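# Sort loose seals into bins by size

## Task

Put each loose seal into the bin that matches its size; a seal counts only if it stays in its bin once the robot lets go, so finish with both grippers open and moved away from the seals and bins.

## Robot and tools

Robot: two arms, left_arm and right_arm. Each has six joints in this fixed order: waist, shoulder, elbow, wrist pitch, wrist yaw, wrist roll, followed by a gripper opening. Use only this order. Wrist pitch and wrist yaw carry the opposite sign to the URDF in everything you send and read. The listed ranges use URDF signs: waist -2.880 to 2.880, shoulder 0.000 to 3.142, elbow 0.000 to 3.019, wrist pitch -1.693 to 1.571, wrist yaw -1.571 to 1.571, wrist roll -2.094 to 2.094 (rad). In your own numbers, wrist pitch therefore runs -1.571 to 1.693. A real joint end may sit up to 0.019 rad either side of the listed one.

Frame: a single scene frame. The origin is on the tabletop midway between the arms, +x points out over the table, +z points up, and left_arm sits on the +y side. The arm names do not refer to sides of a camera image. A gripper's fingers point along its own +z and close along its own y. The reported hand position is the spot between the finger pads, about 1 cm behind the tips. It can be off, more so when the arm reaches far.

execute_actions(actions): actions is a list of up to 15 actions run in order. An empty list just returns state and images. Each action is a table of up to 15 rows. Each row runs for one 1/30 s step, and an action always lasts 15 steps, so a short table repeats its last row. Every row is one list of 14 numbers in [-1, 1] for both arms: left_arm's 6 joint values and its opening, then right_arm's 6 and its opening. Include both arms even if only one moves. Joint values are offsets measured from that arm's angles at the start of the current action, not from the previous row. For the first action of a call, they are measured from the last angles reported. A value of 1.0 equals 1.264 rad for waist, 1.32 shoulder, 1.276 elbow, 1.83 wrist pitch, 1.686 wrist yaw and 2.022 wrist roll. The opening is absolute: +1 is fully open and -1 is closed.

Limits: if an action would push a joint more than 0.019 rad outward past its end, that action is rejected for both arms. If the first action fails this check, or any action is malformed, the whole call is rejected and nothing moves. A joint asked beyond its real end stops there, and the result may print "joint sent to its limit". The absence of that line does not prove there is room left. Per step, each joint's target is kept within a lead of its measured angle: 0.264, 0.32, 0.276, 0.33, 0.186 and 0.522 rad in joint order. Targets are also scaled back if they would shift the gripper more than 70 mm. Large changes therefore need several actions, and a motion left unfinished must be commanded again. Commanding zeros can let an arm droop. To hold a pose, send the offsets back to the wanted angles in the first call of a reply, send zeros in later calls, and extend the aim if a joint still falls short.

move(target, speed, blocking): target is one 14-number row laid out as above. Its joint values are offsets from the Joint positions in the latest result that showed them. The openings are applied at the start. All joints follow synchronized paths, so the hand usually traces a curve, and the arms do not avoid objects or each other. speed (rad/s, 0.01 to 2, default 0.5) caps the joint that has farthest to go. A path lasts between 0.5 and 10 s and is cut short at 10 s. A fast contact strikes harder, and aiming beyond the contact presses harder. The result adds a "move:" line with the ending (done, off_target, moving, held, fault), limits=held or limits=none, and each arm's joint farthest from its target. With blocking=false you get a result after 0.5 s while the move continues. Call wait or stop before sending any other rows or moves. To keep a pressing arm pressing, send offsets equal to Joint targets minus Joint positions.

wait(seconds): 0 to 10. The arms hold their last command, and a running move continues; the call returns early when the move ends. stop(): brakes a running move, which needs some room to do so. The fingers keep moving. zoom_image(camera, region): camera is one of cam_head_left, cam_head_right, cam_high, cam_low, cam_left_wrist, cam_right_wrist (each 504x504). region is [x0, y0, x1, y1] in pixels from the top-left corner, at most 504 by 504. finished_scene(scene): ends the current scene by its number once the last command has been held. It cannot be undone, and its result reports success. Answering without any tool call ends everything.

Results: a pose line per arm gives end_effector_position (m) and end_effector_quat_wxyz. Joint positions and Joint velocities list the six joints (rad, rad/s) plus the finger gap (m; 0.094 is fully open). Joint targets shows the angles currently being driven toward. grip_measured is the opening on the command scale and may be off by about 1 mm. To grip a seal, command roughly 0.03 below grip_measured, or less for a lighter hold. Each pad pushes about 50 to 62 N, and less on parts thinner than about 2 mm. Step readings list joint angles at some steps, and HELD with an arm's name means that arm's row was held back. "joint command not followed" means a clearance check altered targets. Torque values include offsets and noise. MOTOR HOT appears from 85 °C. At 100 °C an OVER-TEMPERATURE FAULT lets that arm go limp and drop. Any FAULT stops that arm.

The simulation keeps running while you compose a reply, holding the last command. Held parts may get tugged and loose ones nudged. Do not let anything leave the table. Do not let the arms collide or push on each other. Avoid drops, slams and hard shoves.

Each tool is called after "Call:" as name([rows], argument=value, ...), one row to a line, values as JSON.

## Session

Call:
execute_actions(actions=[])

Scene clock: 0.00 s.
left_arm: end_effector_position=(+0.4578, +0.1094, +0.2690) grip_measured=+1.000 end_effector_quat_wxyz=(+0.531, +0.650, +0.540, +0.060) | right_arm: end_effector_position=(+0.0982, +0.0572, +0.2192) grip_measured=+1.000 end_effector_quat_wxyz=(-0.039, -0.171, +0.980, +0.097)
Joint names: [waist, shoulder, elbow, wrist pitch, wrist yaw, wrist roll]
Joint positions: left_arm=[-0.483  1.041  0.738  0.186 -0.421  1.205  0.094] | right_arm=[1.084 1.178 1.058 1.326 0.167 0.86  0.094]
Joint velocities: left_arm=[ 0.005  0.005 -0.002  0.007  0.007 -0.095  0.   ] | right_arm=[-0.005 -0.015  0.007 -0.002 -0.022  0.007  0.   ]
Joint torques (N m, as the arm reports them, + toward a larger Joint positions number): no reading
Motor temperatures (°C, as the motors report them): left_arm=[22 23 23 22 22 22] | right_arm=[24 22 22 22 23 25]
Joint targets: left_arm=[-0.483 1.040 0.764 0.181 -0.422 1.205] | right_arm=[1.084 1.174 1.088 1.323 0.167 0.860]

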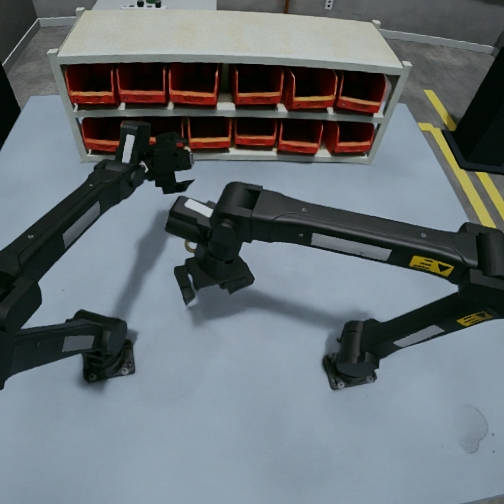

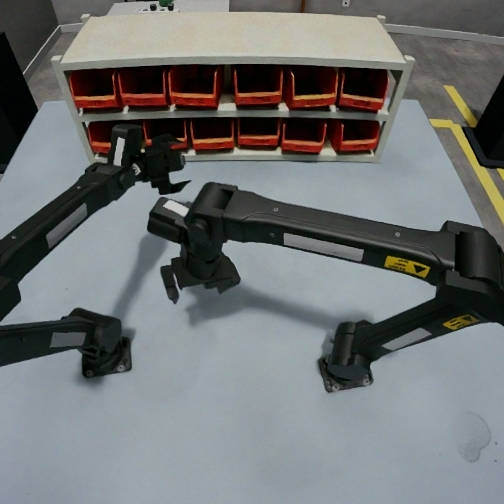

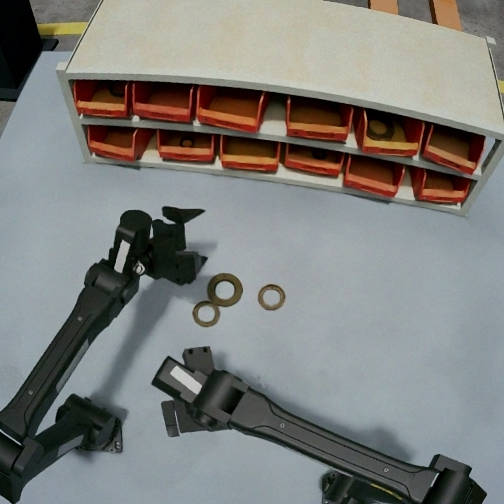

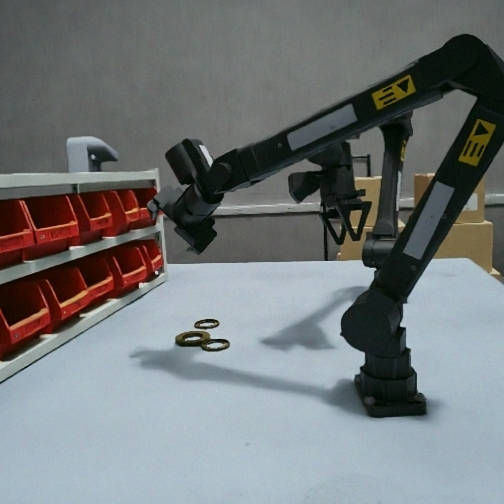

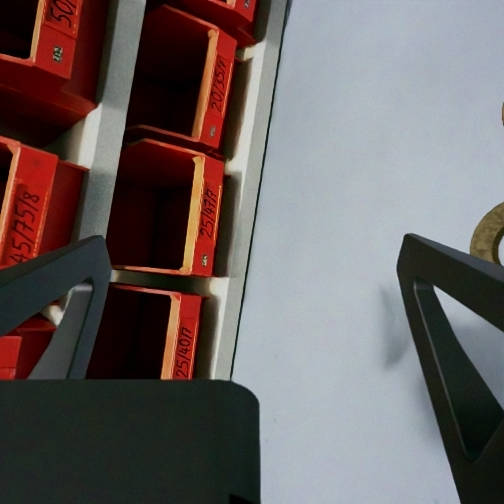

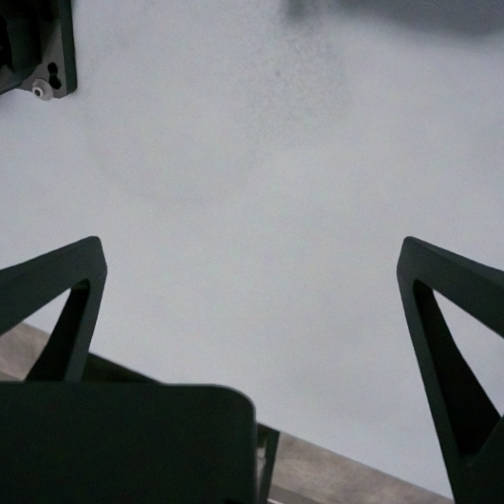

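Call:
move(target=[0.382,0,0.15,0.2,0.25,-0.596,1,-0.857,0,0,0.07,-0.099,-0.425,1])

Call:
zoom_image(camera="cam_high", region=[60,60,504,340])

Scene clock: 5.90 s.
left_arm: end_effector_position=(+0.4884, +0.3896, +0.2726) grip_measured=+1.000 end_effector_quat_wxyz=(+0.421, -0.075, +0.903, +0.038) | right_arm: end_effector_position=(+0.3160, -0.2420, +0.2150) grip_measured=+1.000 end_effector_quat_wxyz=(+0.006, -0.051, +0.999, +0.001)
Joint names: [waist, shoulder, elbow, wrist pitch, wrist yaw, wrist roll]
Joint positions: left_arm=[-0.01   1.041  0.881  0.537 -0.003  0.01   0.094] | right_arm=[0.002 1.178 1.058 1.438 0.001 0.011 0.094]
Joint velocities: left_arm=[-0.015 -0.005 -0.007  0.007 -0.022  0.007  0.   ] | right_arm=[-0.024  0.024 -0.002 -0.002 -0.022 -0.007  0.   ]
Joint torques (N m, as the arm reports them, + toward a larger Joint positions number): left_arm=[ 0.92 -5.4  15.14 -1.3   0.13 -0.1 ] | right_arm=[ 0.13 -6.94  9.34  0.26 -0.04  0.01]
Motor temperatures (°C, as the motors report them): left_arm=[22 23 25 22 22 22] | right_arm=[24 22 24 22 23 25]
Joint targets: left_arm=[-0.000 1.041 0.929 0.552 0.000 -0.000] | right_arm=[0.001 1.178 1.058 1.454 0.000 0.001]
move: off_target (left_arm); limits=none; left_arm: farthest joint: the elbow, 0.049 radians from its target (0.191 radians at the start); right_arm: farthest joint: the wrist pitch, 0.016 radians from its target (0.129 radians at the start)

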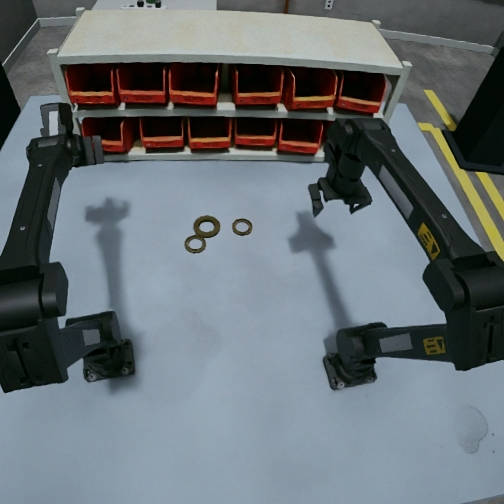

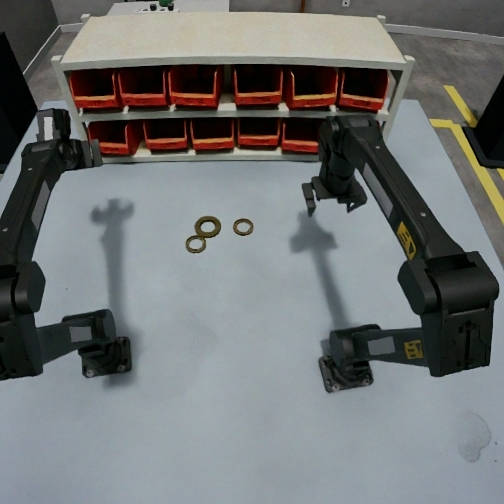

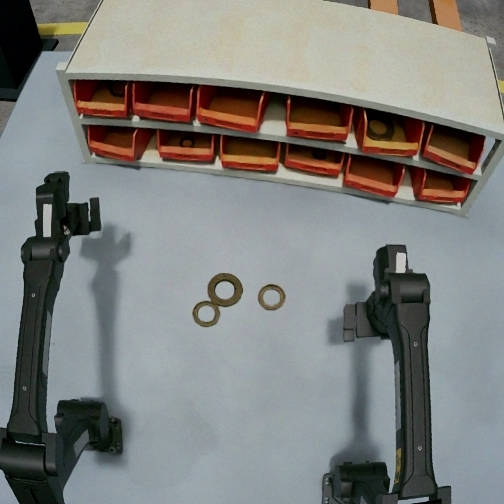

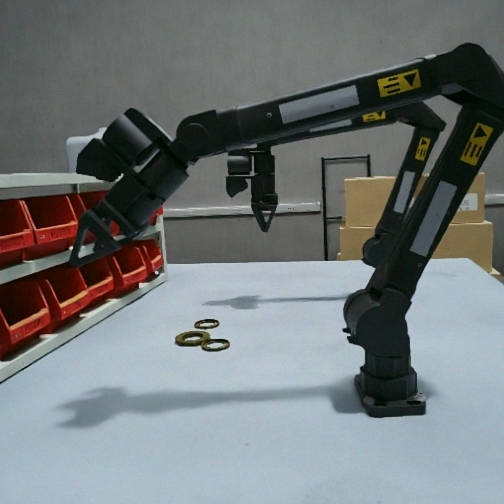

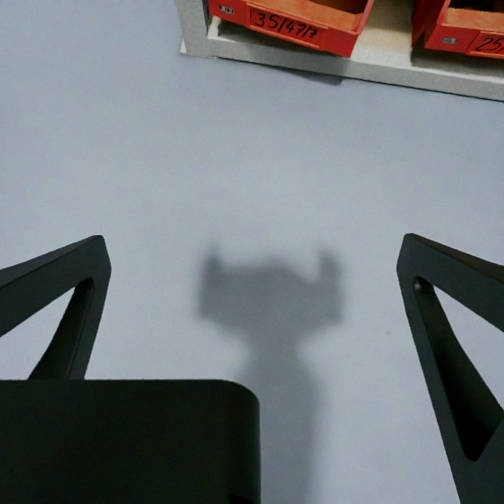

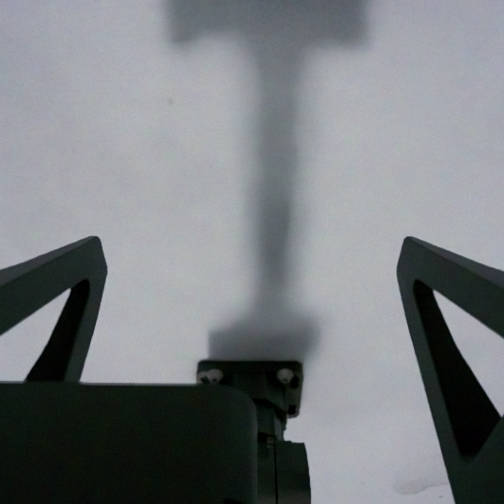

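Region (60, 60, 504, 340) of cam_high's 504x504 image, scaled by 1.135, with more detail than that image has; it fills the top 318 rows of this view, and the rest is white.

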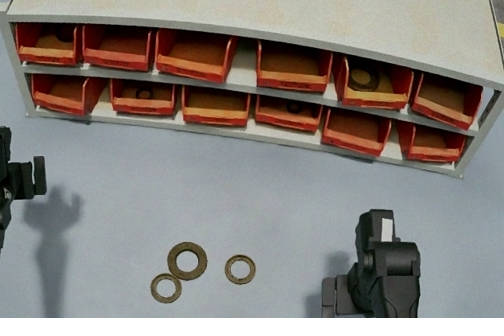

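Call:
move(target=[-0.3,-0.2,-0.15,-0.15,0,0,1,0.45,0.1,0,-0.15,0,0,1])

Call:
zoom_image(camera="cam_left_wrist", region=[0,0,504,300])

Call:
zoom_image(camera="cam_high", region=[180,260,300,340])

Scene clock: 13.07 s.
left_arm: end_effector_position=(+0.4429, +0.2309, +0.3148) grip_measured=+1.000 end_effector_quat_wxyz=(+0.555, +0.084, +0.826, -0.052) | right_arm: end_effector_position=(+0.3005, -0.0299, +0.1759) grip_measured=+1.000 end_effector_quat_wxyz=(+0.064, -0.330, +0.941, +0.024)
Joint names: [waist, shoulder, elbow, wrist pitch, wrist yaw, wrist roll]
Joint positions: left_arm=[-0.38   0.786  0.685  0.288 -0.003  0.009  0.094] | right_arm=[0.573 1.308 1.058 1.184 0.001 0.01  0.094]
Joint velocities: left_arm=[-0.005  0.005 -0.012 -0.007  0.051 -0.051  0.   ] | right_arm=[ 0.005  0.015 -0.007  0.002 -0.051 -0.007  0.   ]
Joint torques (N m, as the arm reports them, + toward a larger Joint positions number): left_arm=[-0.28 -2.72 11.36 -3.56  0.05  0.  ] | right_arm=[-0.05 -8.09  9.43 -1.36 -0.02  0.1 ]
Motor temperatures (°C, as the motors report them): left_arm=[22 23 27 22 22 22] | right_arm=[24 23 24 22 23 25]
Joint targets: left_arm=[-0.390 0.777 0.690 0.262 -0.003 0.010] | right_arm=[0.570 1.309 1.058 1.164 0.001 0.011]
move: off_target (left_arm, right_arm); limits=none; left_arm: farthest joint: the wrist pitch, 0.025 radians from its target (0.274 radians at the start); right_arm: farthest joint: the wrist pitch, 0.021 radians from its target (0.275 radians at the start)

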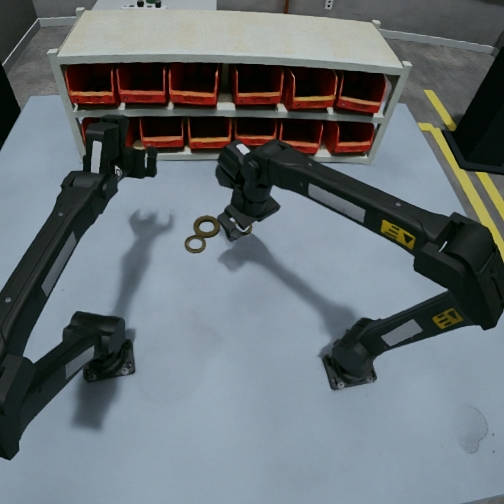

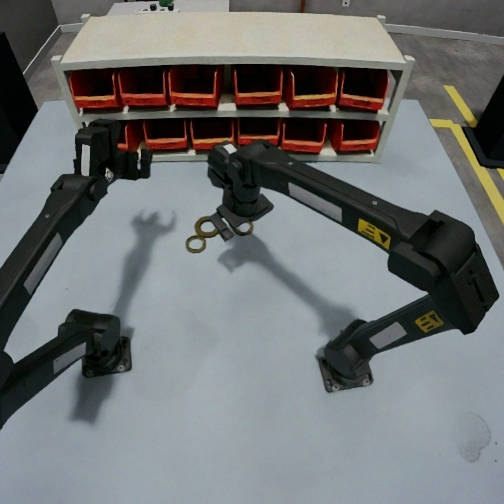

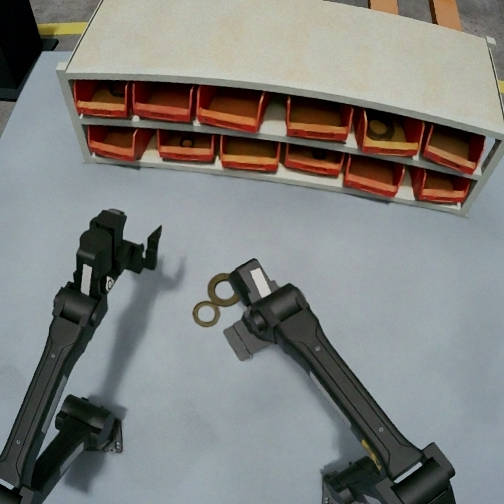

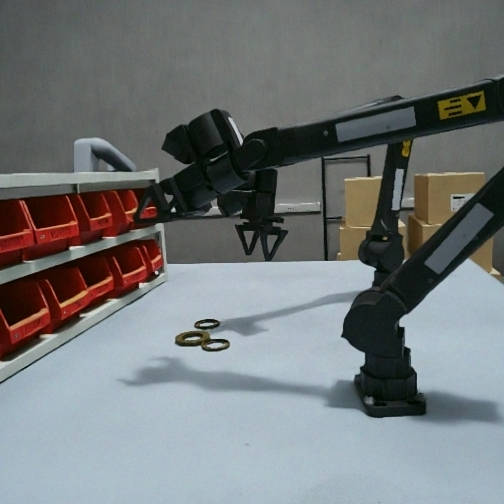

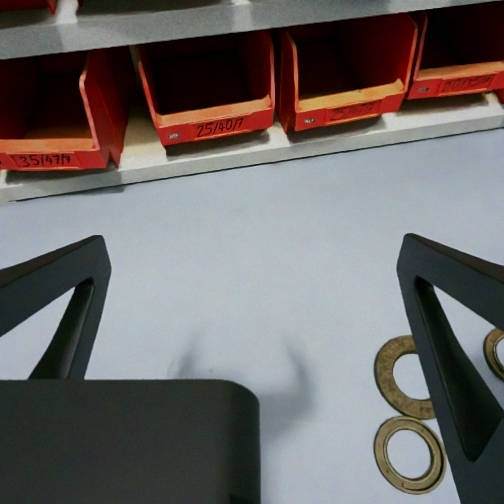

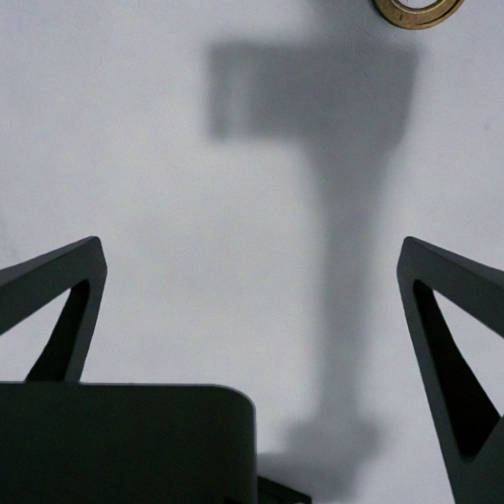

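Region (0, 0, 504, 300) of cam_left_wrist's 504x504 image, scaled by 1.000; it fills the top 300 rows of this view, and the rest is white.

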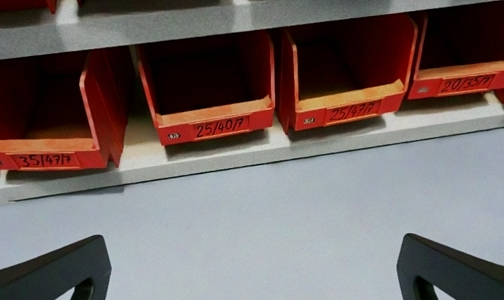

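Region (180, 260, 300, 340) of cam_high's 504x504 image, scaled by 4.200, with more detail than that image has.

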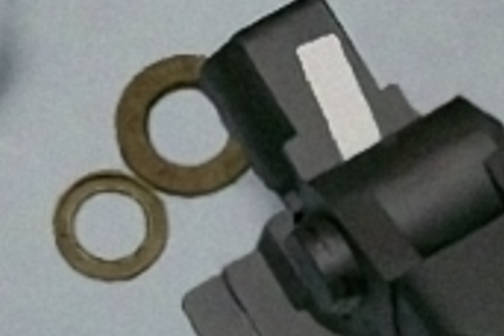

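Call:
move(target=[-0.1,0,-0.1,-0.22,0,0,1,-0.35,-0.4,-0.32,-0.66,0,0,1])

Call:
zoom_image(camera="cam_left_wrist", region=[0,0,504,300])

Call:
zoom_image(camera="cam_right_wrist", region=[0,0,504,300])

Call:
zoom_image(camera="cam_high", region=[180,260,300,340])

Scene clock: 19.57 s.
left_arm: end_effector_position=(+0.4386, +0.1843, +0.3229) grip_measured=+1.000 end_effector_quat_wxyz=(+0.647, +0.119, +0.747, -0.097) | right_arm: end_effector_position=(+0.4067, -0.1730, +0.3640) grip_measured=+1.000 end_effector_quat_wxyz=(+0.653, -0.091, +0.747, +0.086)
Joint names: [waist, shoulder, elbow, wrist pitch, wrist yaw, wrist roll]
Joint positions: left_arm=[-0.492  0.786  0.553 -0.088 -0.003  0.009  0.094] | right_arm=[0.14  0.782 0.654 0.006 0.001 0.01  0.094]
Joint velocities: left_arm=[ 0.005  0.005 -0.012 -0.002  0.007 -0.007  0.   ] | right_arm=[-0.015  0.005 -0.007  0.032  0.022 -0.007  0.   ]
Joint torques (N m, as the arm reports them, + toward a larger Joint positions number): left_arm=[-0.95 -1.81 11.24 -3.7   0.05 -0.01] | right_arm=[-0.32 -3.32 10.52 -2.96  0.    0.1 ]
Motor temperatures (°C, as the motors report them): left_arm=[22 23 27 22 22 22] | right_arm=[24 23 25 22 23 25]
Joint targets: left_arm=[-0.507 0.786 0.558 -0.115 -0.003 0.009] | right_arm=[0.131 0.780 0.650 -0.024 0.001 0.010]
move: off_target (left_arm, right_arm); limits=none; left_arm: farthest joint: the wrist pitch, 0.026 radians from its target (0.402 radians at the start); right_arm: farthest joint: the wrist pitch, 0.029 radians from its target (1.208 radians at the start)

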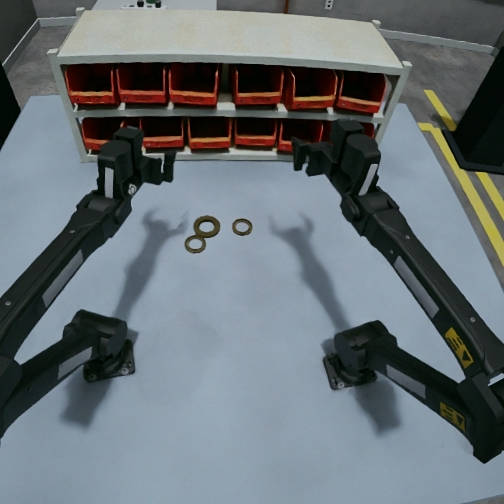

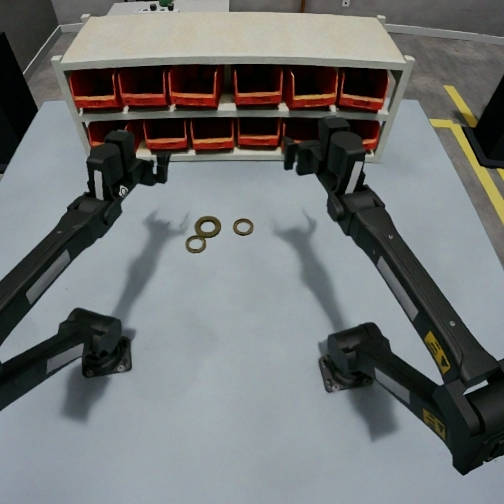

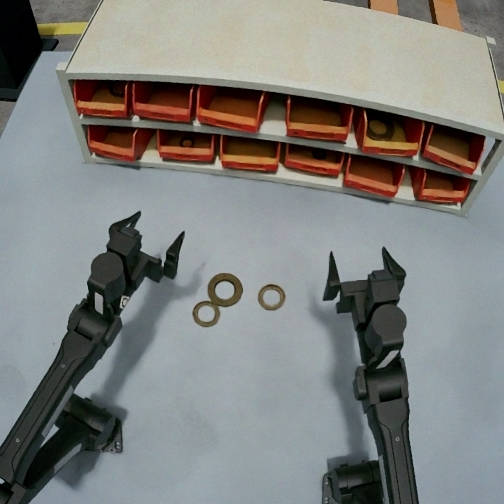

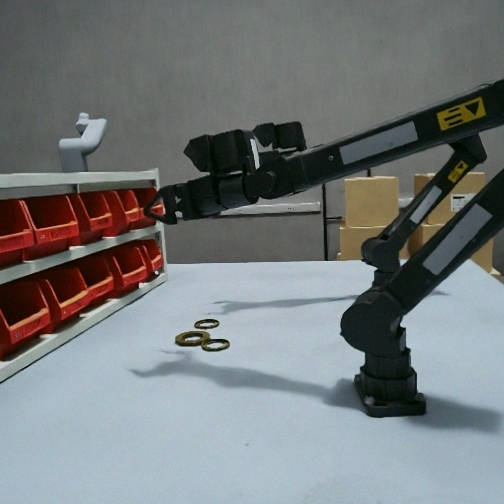

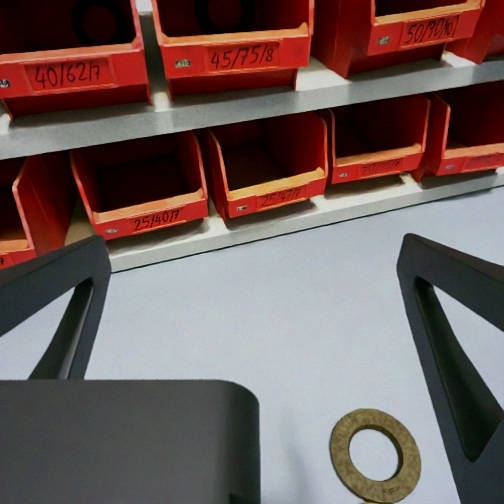

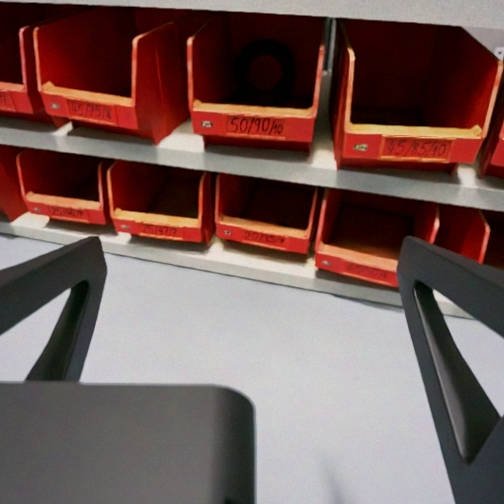

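Region (0, 0, 504, 300) of cam_left_wrist's 504x504 image, scaled by 1.000; it fills the top 300 rows of this view, and the rest is white.

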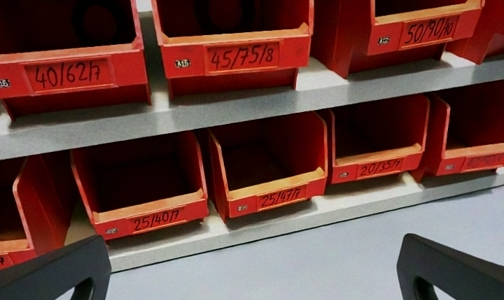

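Region (0, 0, 504, 300) of cam_right_wrist's 504x504 image, scaled by 1.000; it fills the top 300 rows of this view, and the rest is white.

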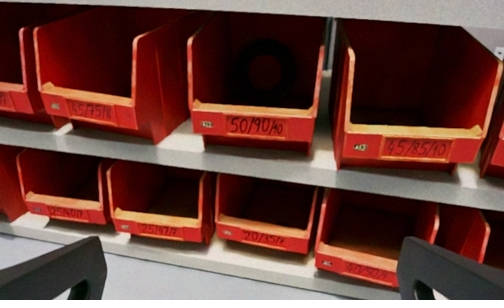

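Region (180, 260, 300, 340) of cam_high's 504x504 image, scaled by 4.200, with more detail than that image has.

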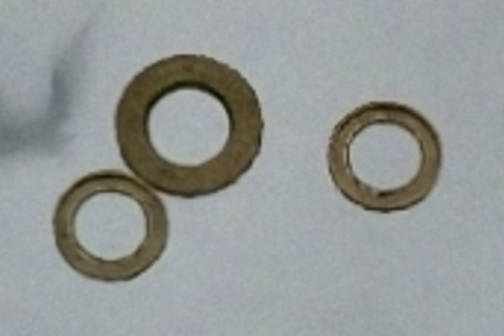

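Call:
move(target=[0.35,0,0,-0.03,0,0,1,-0.3,0,-0.05,0,0,0,1])

Call:
zoom_image(camera="cam_right_wrist", region=[100,60,420,300])

Scene clock: 24.83 s.
left_arm: end_effector_position=(+0.4549, +0.3643, +0.3270) grip_measured=+1.000 end_effector_quat_wxyz=(+0.662, -0.045, +0.747, +0.046) | right_arm: end_effector_position=(+0.4103, -0.3300, +0.3252) grip_measured=+1.000 end_effector_quat_wxyz=(+0.633, +0.052, +0.771, -0.036)
Joint names: [waist, shoulder, elbow, wrist pitch, wrist yaw, wrist roll]
Joint positions: left_arm=[-0.056  0.786  0.549 -0.117 -0.003  0.009  0.094] | right_arm=[-0.236  0.782  0.592  0.006  0.001  0.01   0.094]
Joint velocities: left_arm=[-0.015  0.005 -0.022 -0.012  0.051  0.051  0.   ] | right_arm=[-0.015 -0.005  0.002  0.017 -0.066 -0.095  0.   ]
Joint torques (N m, as the arm reports them, + toward a larger Joint positions number): left_arm=[ 0.52 -1.75 11.22 -3.73  0.03 -0.01] | right_arm=[ 0.06 -3.61 10.53 -1.78 -0.01  0.11]
Motor temperatures (°C, as the motors report them): left_arm=[22 23 28 22 22 22] | right_arm=[24 23 25 22 23 25]
Joint targets: left_arm=[-0.050 0.786 0.554 -0.143 -0.003 0.009] | right_arm=[-0.240 0.782 0.590 0.006 0.001 0.010]
move: off_target (left_arm); limits=none; left_arm: farthest joint: the wrist pitch, 0.026 radians from its target (0.055 radians at the start); right_arm: farthest joint: the waist, 0.004 radians from its target (0.379 radians at the start)

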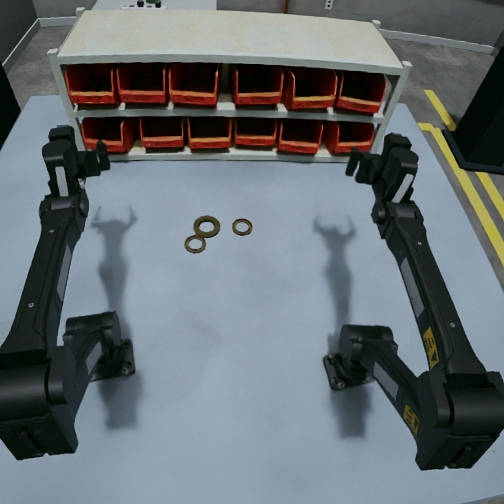

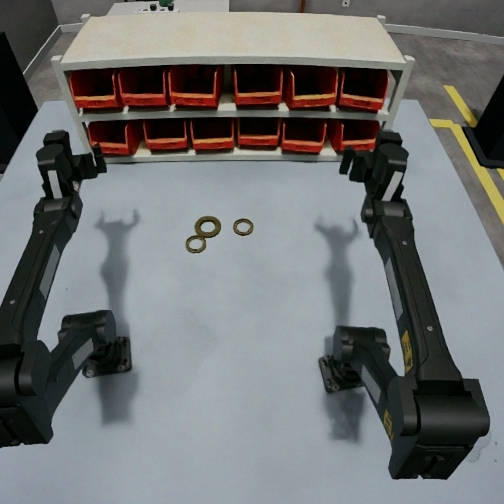

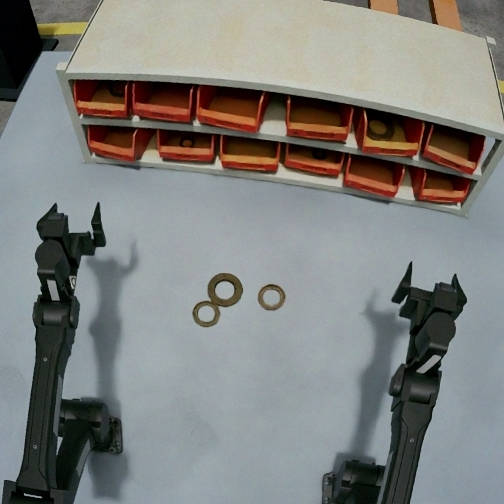

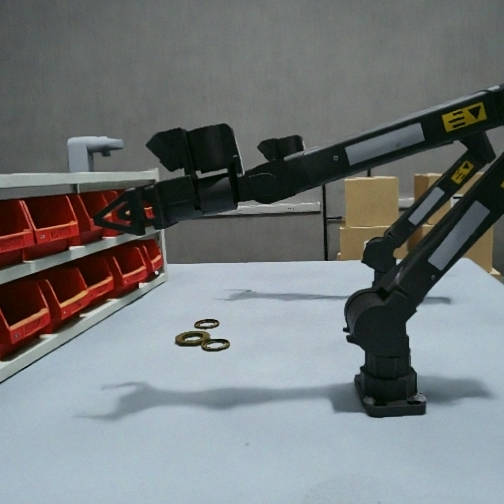

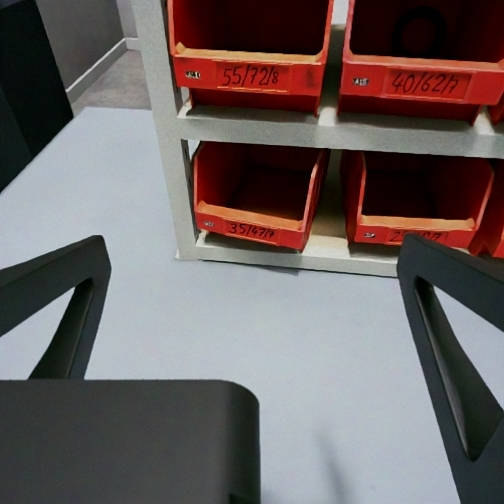

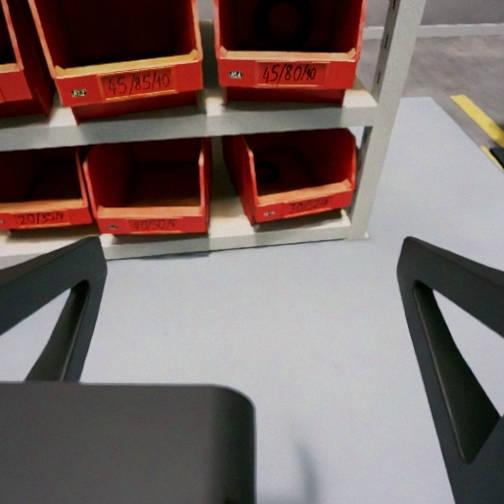

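Region (100, 60, 420, 300) of cam_right_wrist's 504x504 image, scaled by 1.575, with more detail than that image has; it fills the top 378 rows of this view, and the rest is white.

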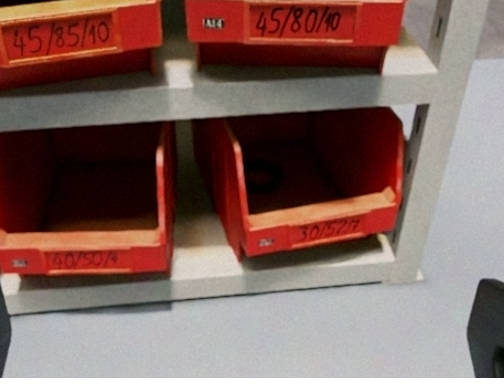

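Call:
move(target=[-0.565,0.468,0.31,0.665,0,0,1,0,0,0,0,0,0,1])

Scene clock: 39.97 s.
left_arm: end_effector_position=(+0.3407, +0.1148, +0.0907) grip_measured=+1.000 end_effector_quat_wxyz=(-0.001, +0.288, +0.958, -0.001) | right_arm: end_effector_position=(+0.4103, -0.3300, +0.3252) grip_measured=+1.000 end_effector_quat_wxyz=(+0.633, +0.052, +0.771, -0.036)
Joint names: [waist, shoulder, elbow, wrist pitch, wrist yaw, wrist roll]
Joint positions: left_arm=[-0.763  1.391  0.904  1.086 -0.003  0.009  0.094] | right_arm=[-0.236  0.782  0.592  0.006  0.001  0.01   0.094]
Joint velocities: left_arm=[ 0.005  0.005 -0.002  0.002  0.037  0.037  0.   ] | right_arm=[-0.005 -0.005  0.007 -0.002 -0.007  0.007  0.   ]
Joint torques (N m, as the arm reports them, + toward a larger Joint positions number): left_arm=[ 0.12 -6.67 12.13  0.22  0.02 -0.01] | right_arm=[ 0.14 -3.27 10.71 -1.9  -0.01  0.11]
Motor temperatures (°C, as the motors report them): left_arm=[22 23 28 22 22 22] | right_arm=[24 23 26 22 23 25]
Joint targets: left_arm=[-0.770 1.404 0.944 1.100 -0.003 0.009] | right_arm=[-0.236 0.782 0.592 0.006 0.001 0.010]
move: off_target (left_arm); limits=none; left_arm: farthest joint: the elbow, 0.040 radians from its target (0.396 radians at the start); right_arm: farthest joint: the waist, 0.000 radians from its target (0.000 radians at the start)

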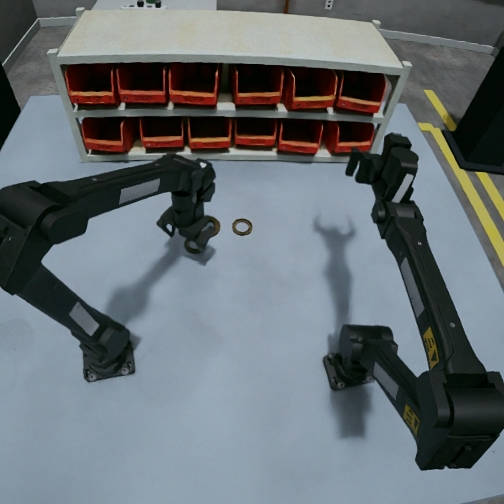

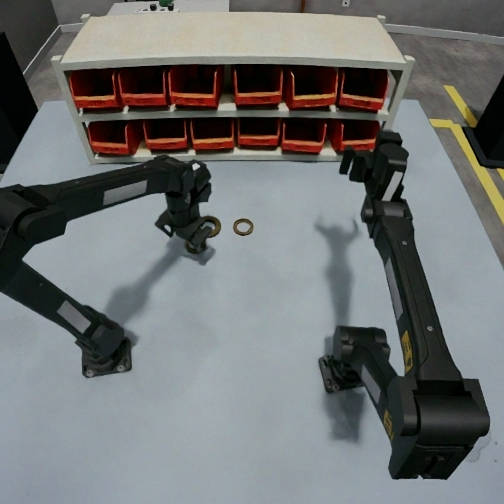

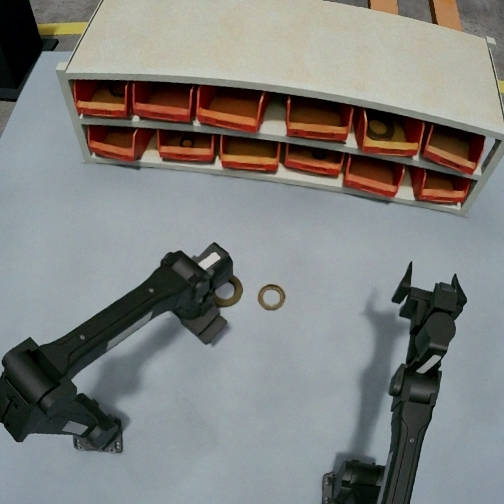

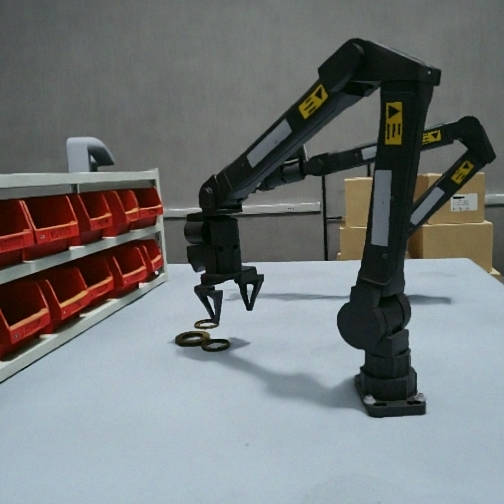

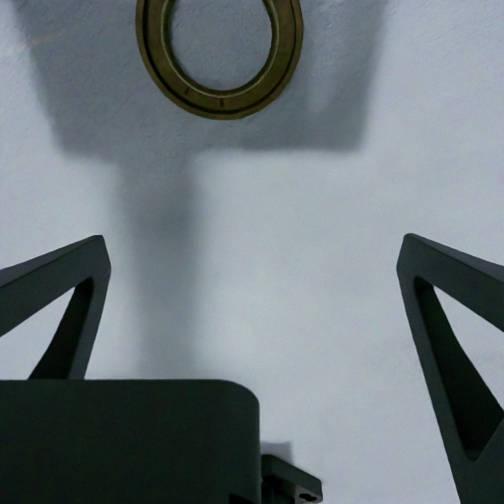

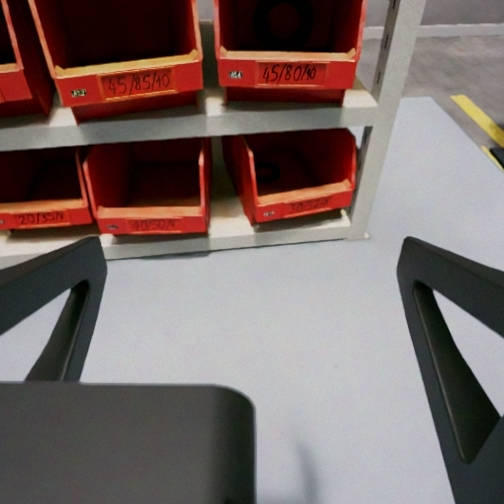

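Call:
move(target=[0.035,0.095,-0.01,-0.085,0,0,1,0,0,0,0,0,0,1], speed=0.2)

Scene clock: 43.70 s.
left_arm: end_effector_position=(+0.3639, +0.1133, +0.0474) grip_measured=+1.000 end_effector_quat_wxyz=(+0.005, +0.274, +0.962, -0.003) | right_arm: end_effector_position=(+0.4103, -0.3300, +0.3252) grip_measured=+1.000 end_effector_quat_wxyz=(+0.633, +0.052, +0.771, -0.036)
Joint names: [waist, shoulder, elbow, wrist pitch, wrist yaw, wrist roll]
Joint positions: left_arm=[-0.733  1.502  0.889  0.947 -0.003  0.009  0.094] | right_arm=[-0.236  0.782  0.592  0.006  0.001  0.01   0.094]
Joint velocities: left_arm=[-0.015  0.015  0.022 -0.002  0.007  0.051  0.   ] | right_arm=[-0.005  0.005 -0.002  0.022 -0.007 -0.037  0.   ]
Joint torques (N m, as the arm reports them, + toward a larger Joint positions number): left_arm=[ 0.74 -7.45  8.11 -1.35  0.03  0.  ] | right_arm=[ 0.18 -3.31 10.72 -1.86 -0.01  0.1 ]
Motor temperatures (°C, as the motors report them): left_arm=[22 23 28 22 22 22] | right_arm=[24 22 26 22 23 25]
Joint targets: left_arm=[-0.718 1.517 0.892 0.930 -0.003 0.009] | right_arm=[-0.236 0.782 0.592 0.006 0.001 0.010]
move: done; limits=none; left_arm: farthest joint: the wrist pitch, 0.017 radians from its target (0.155 radians at the start); right_arm: farthest joint: the waist, 0.000 radians from its target (0.000 radians at the start)

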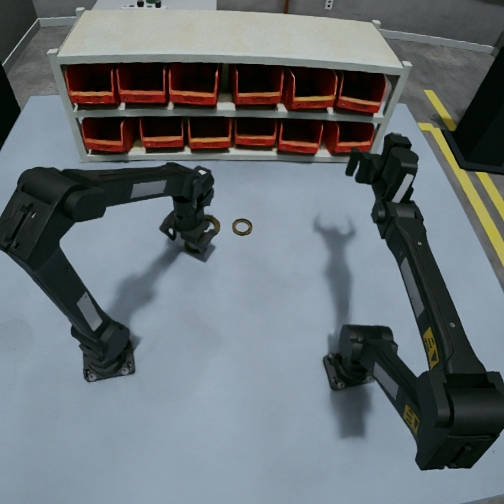

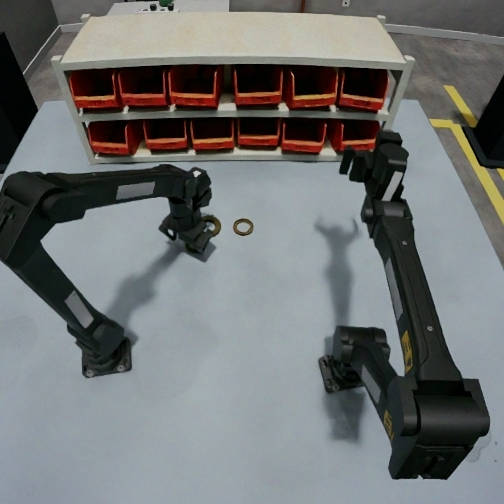

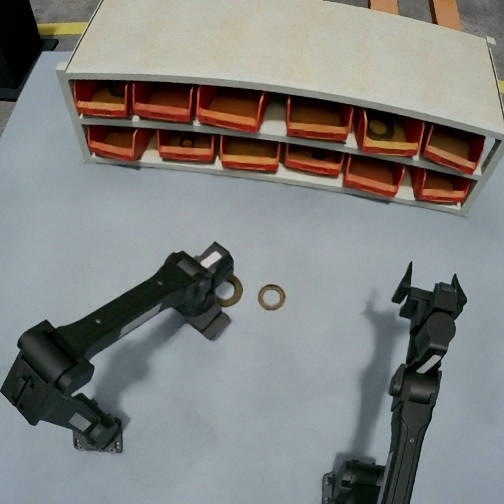

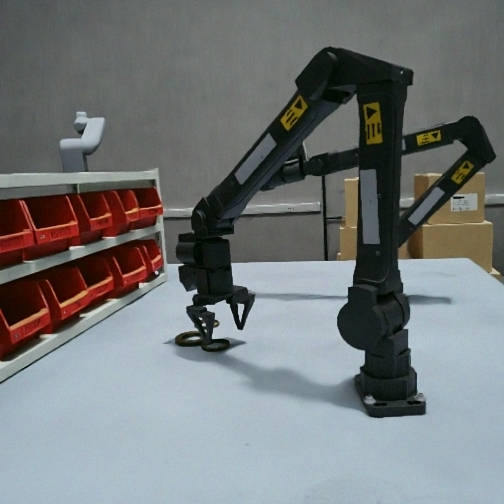

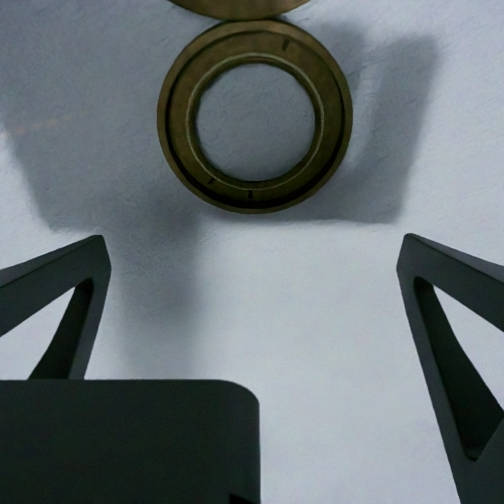

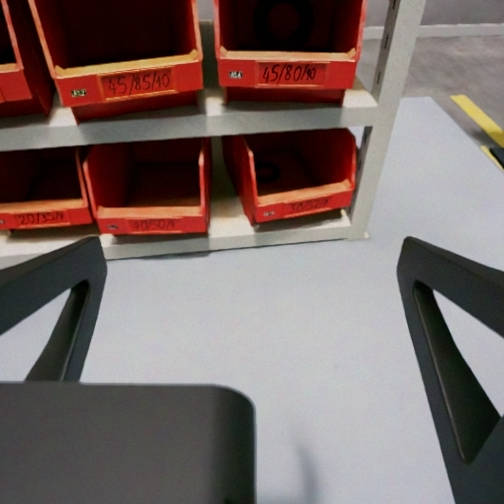

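Call:
move(target=[0,0.085,0.045,-0.05,0,0,1,0,0,0,0,0,0,1], speed=0.15)

Scene clock: 49.07 s.
left_arm: end_effector_position=(+0.3817, +0.1026, +0.0201) grip_measured=+1.000 end_effector_quat_wxyz=(+0.007, +0.274, +0.962, -0.003) | right_arm: end_effector_position=(+0.4103, -0.3300, +0.3252) grip_measured=+1.000 end_effector_quat_wxyz=(+0.633, +0.052, +0.771, -0.036)
Joint names: [waist, shoulder, elbow, wrist pitch, wrist yaw, wrist roll]
Joint positions: left_arm=[-0.733  1.596  0.912  0.871 -0.003  0.009  0.094] | right_arm=[-0.236  0.782  0.592  0.006  0.001  0.01   0.094]
Joint velocities: left_arm=[ 0.005 -0.015 -0.012 -0.007 -0.022 -0.037  0.   ] | right_arm=[-0.015 -0.005  0.012  0.027  0.051 -0.007  0.   ]
Joint torques (N m, as the arm reports them, + toward a larger Joint positions number): left_arm=[ 0.28 -8.64 10.58 -1.23  0.03 -0.01] | right_arm=[ 0.19 -3.28 10.66 -1.84 -0.01  0.1 ]
Motor temperatures (°C, as the motors report them): left_arm=[22 23 28 22 22 22] | right_arm=[24 22 26 22 23 25]
Joint targets: left_arm=[-0.733 1.614 0.946 0.856 -0.003 0.009] | right_arm=[-0.236 0.782 0.592 0.006 0.001 0.010]
move: off_target (left_arm); limits=none; left_arm: farthest joint: the elbow, 0.034 radians from its target (0.058 radians at the start); right_arm: farthest joint: the waist, 0.000 radians from its target (0.000 radians at the start)

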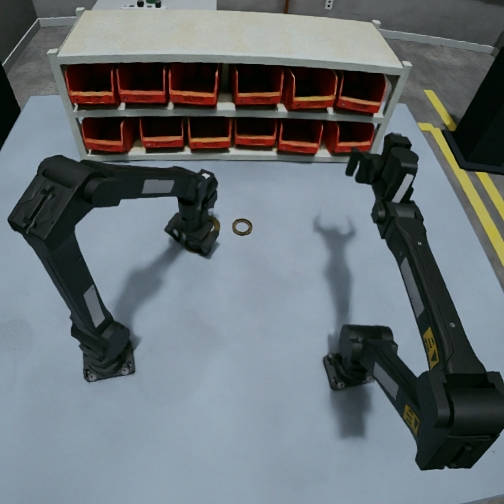

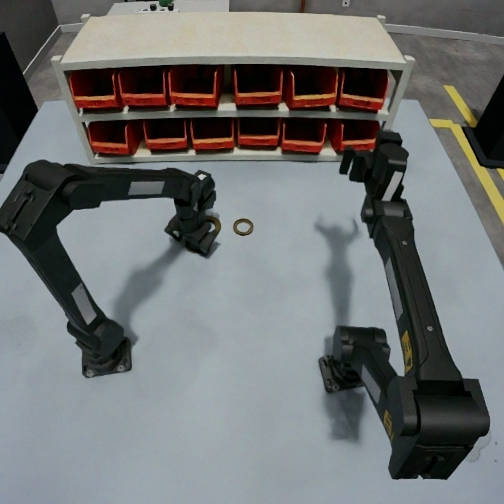

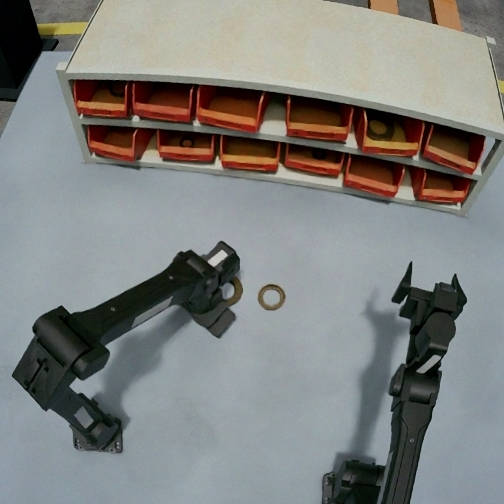

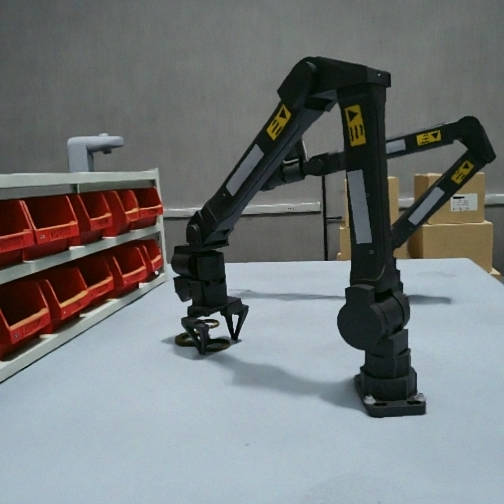

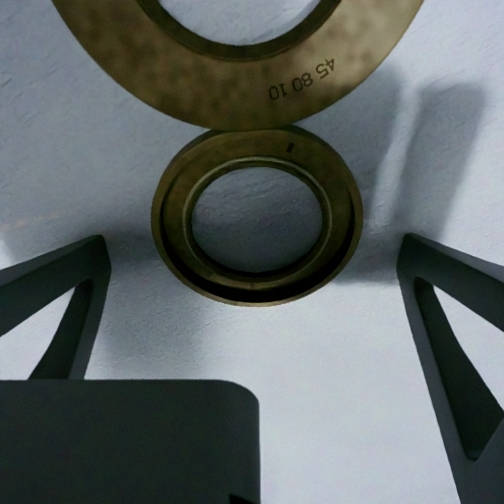

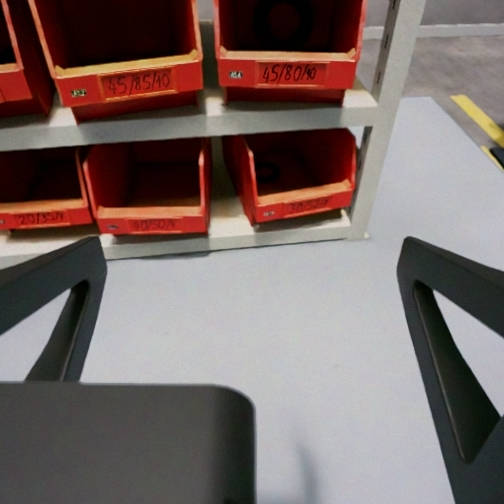

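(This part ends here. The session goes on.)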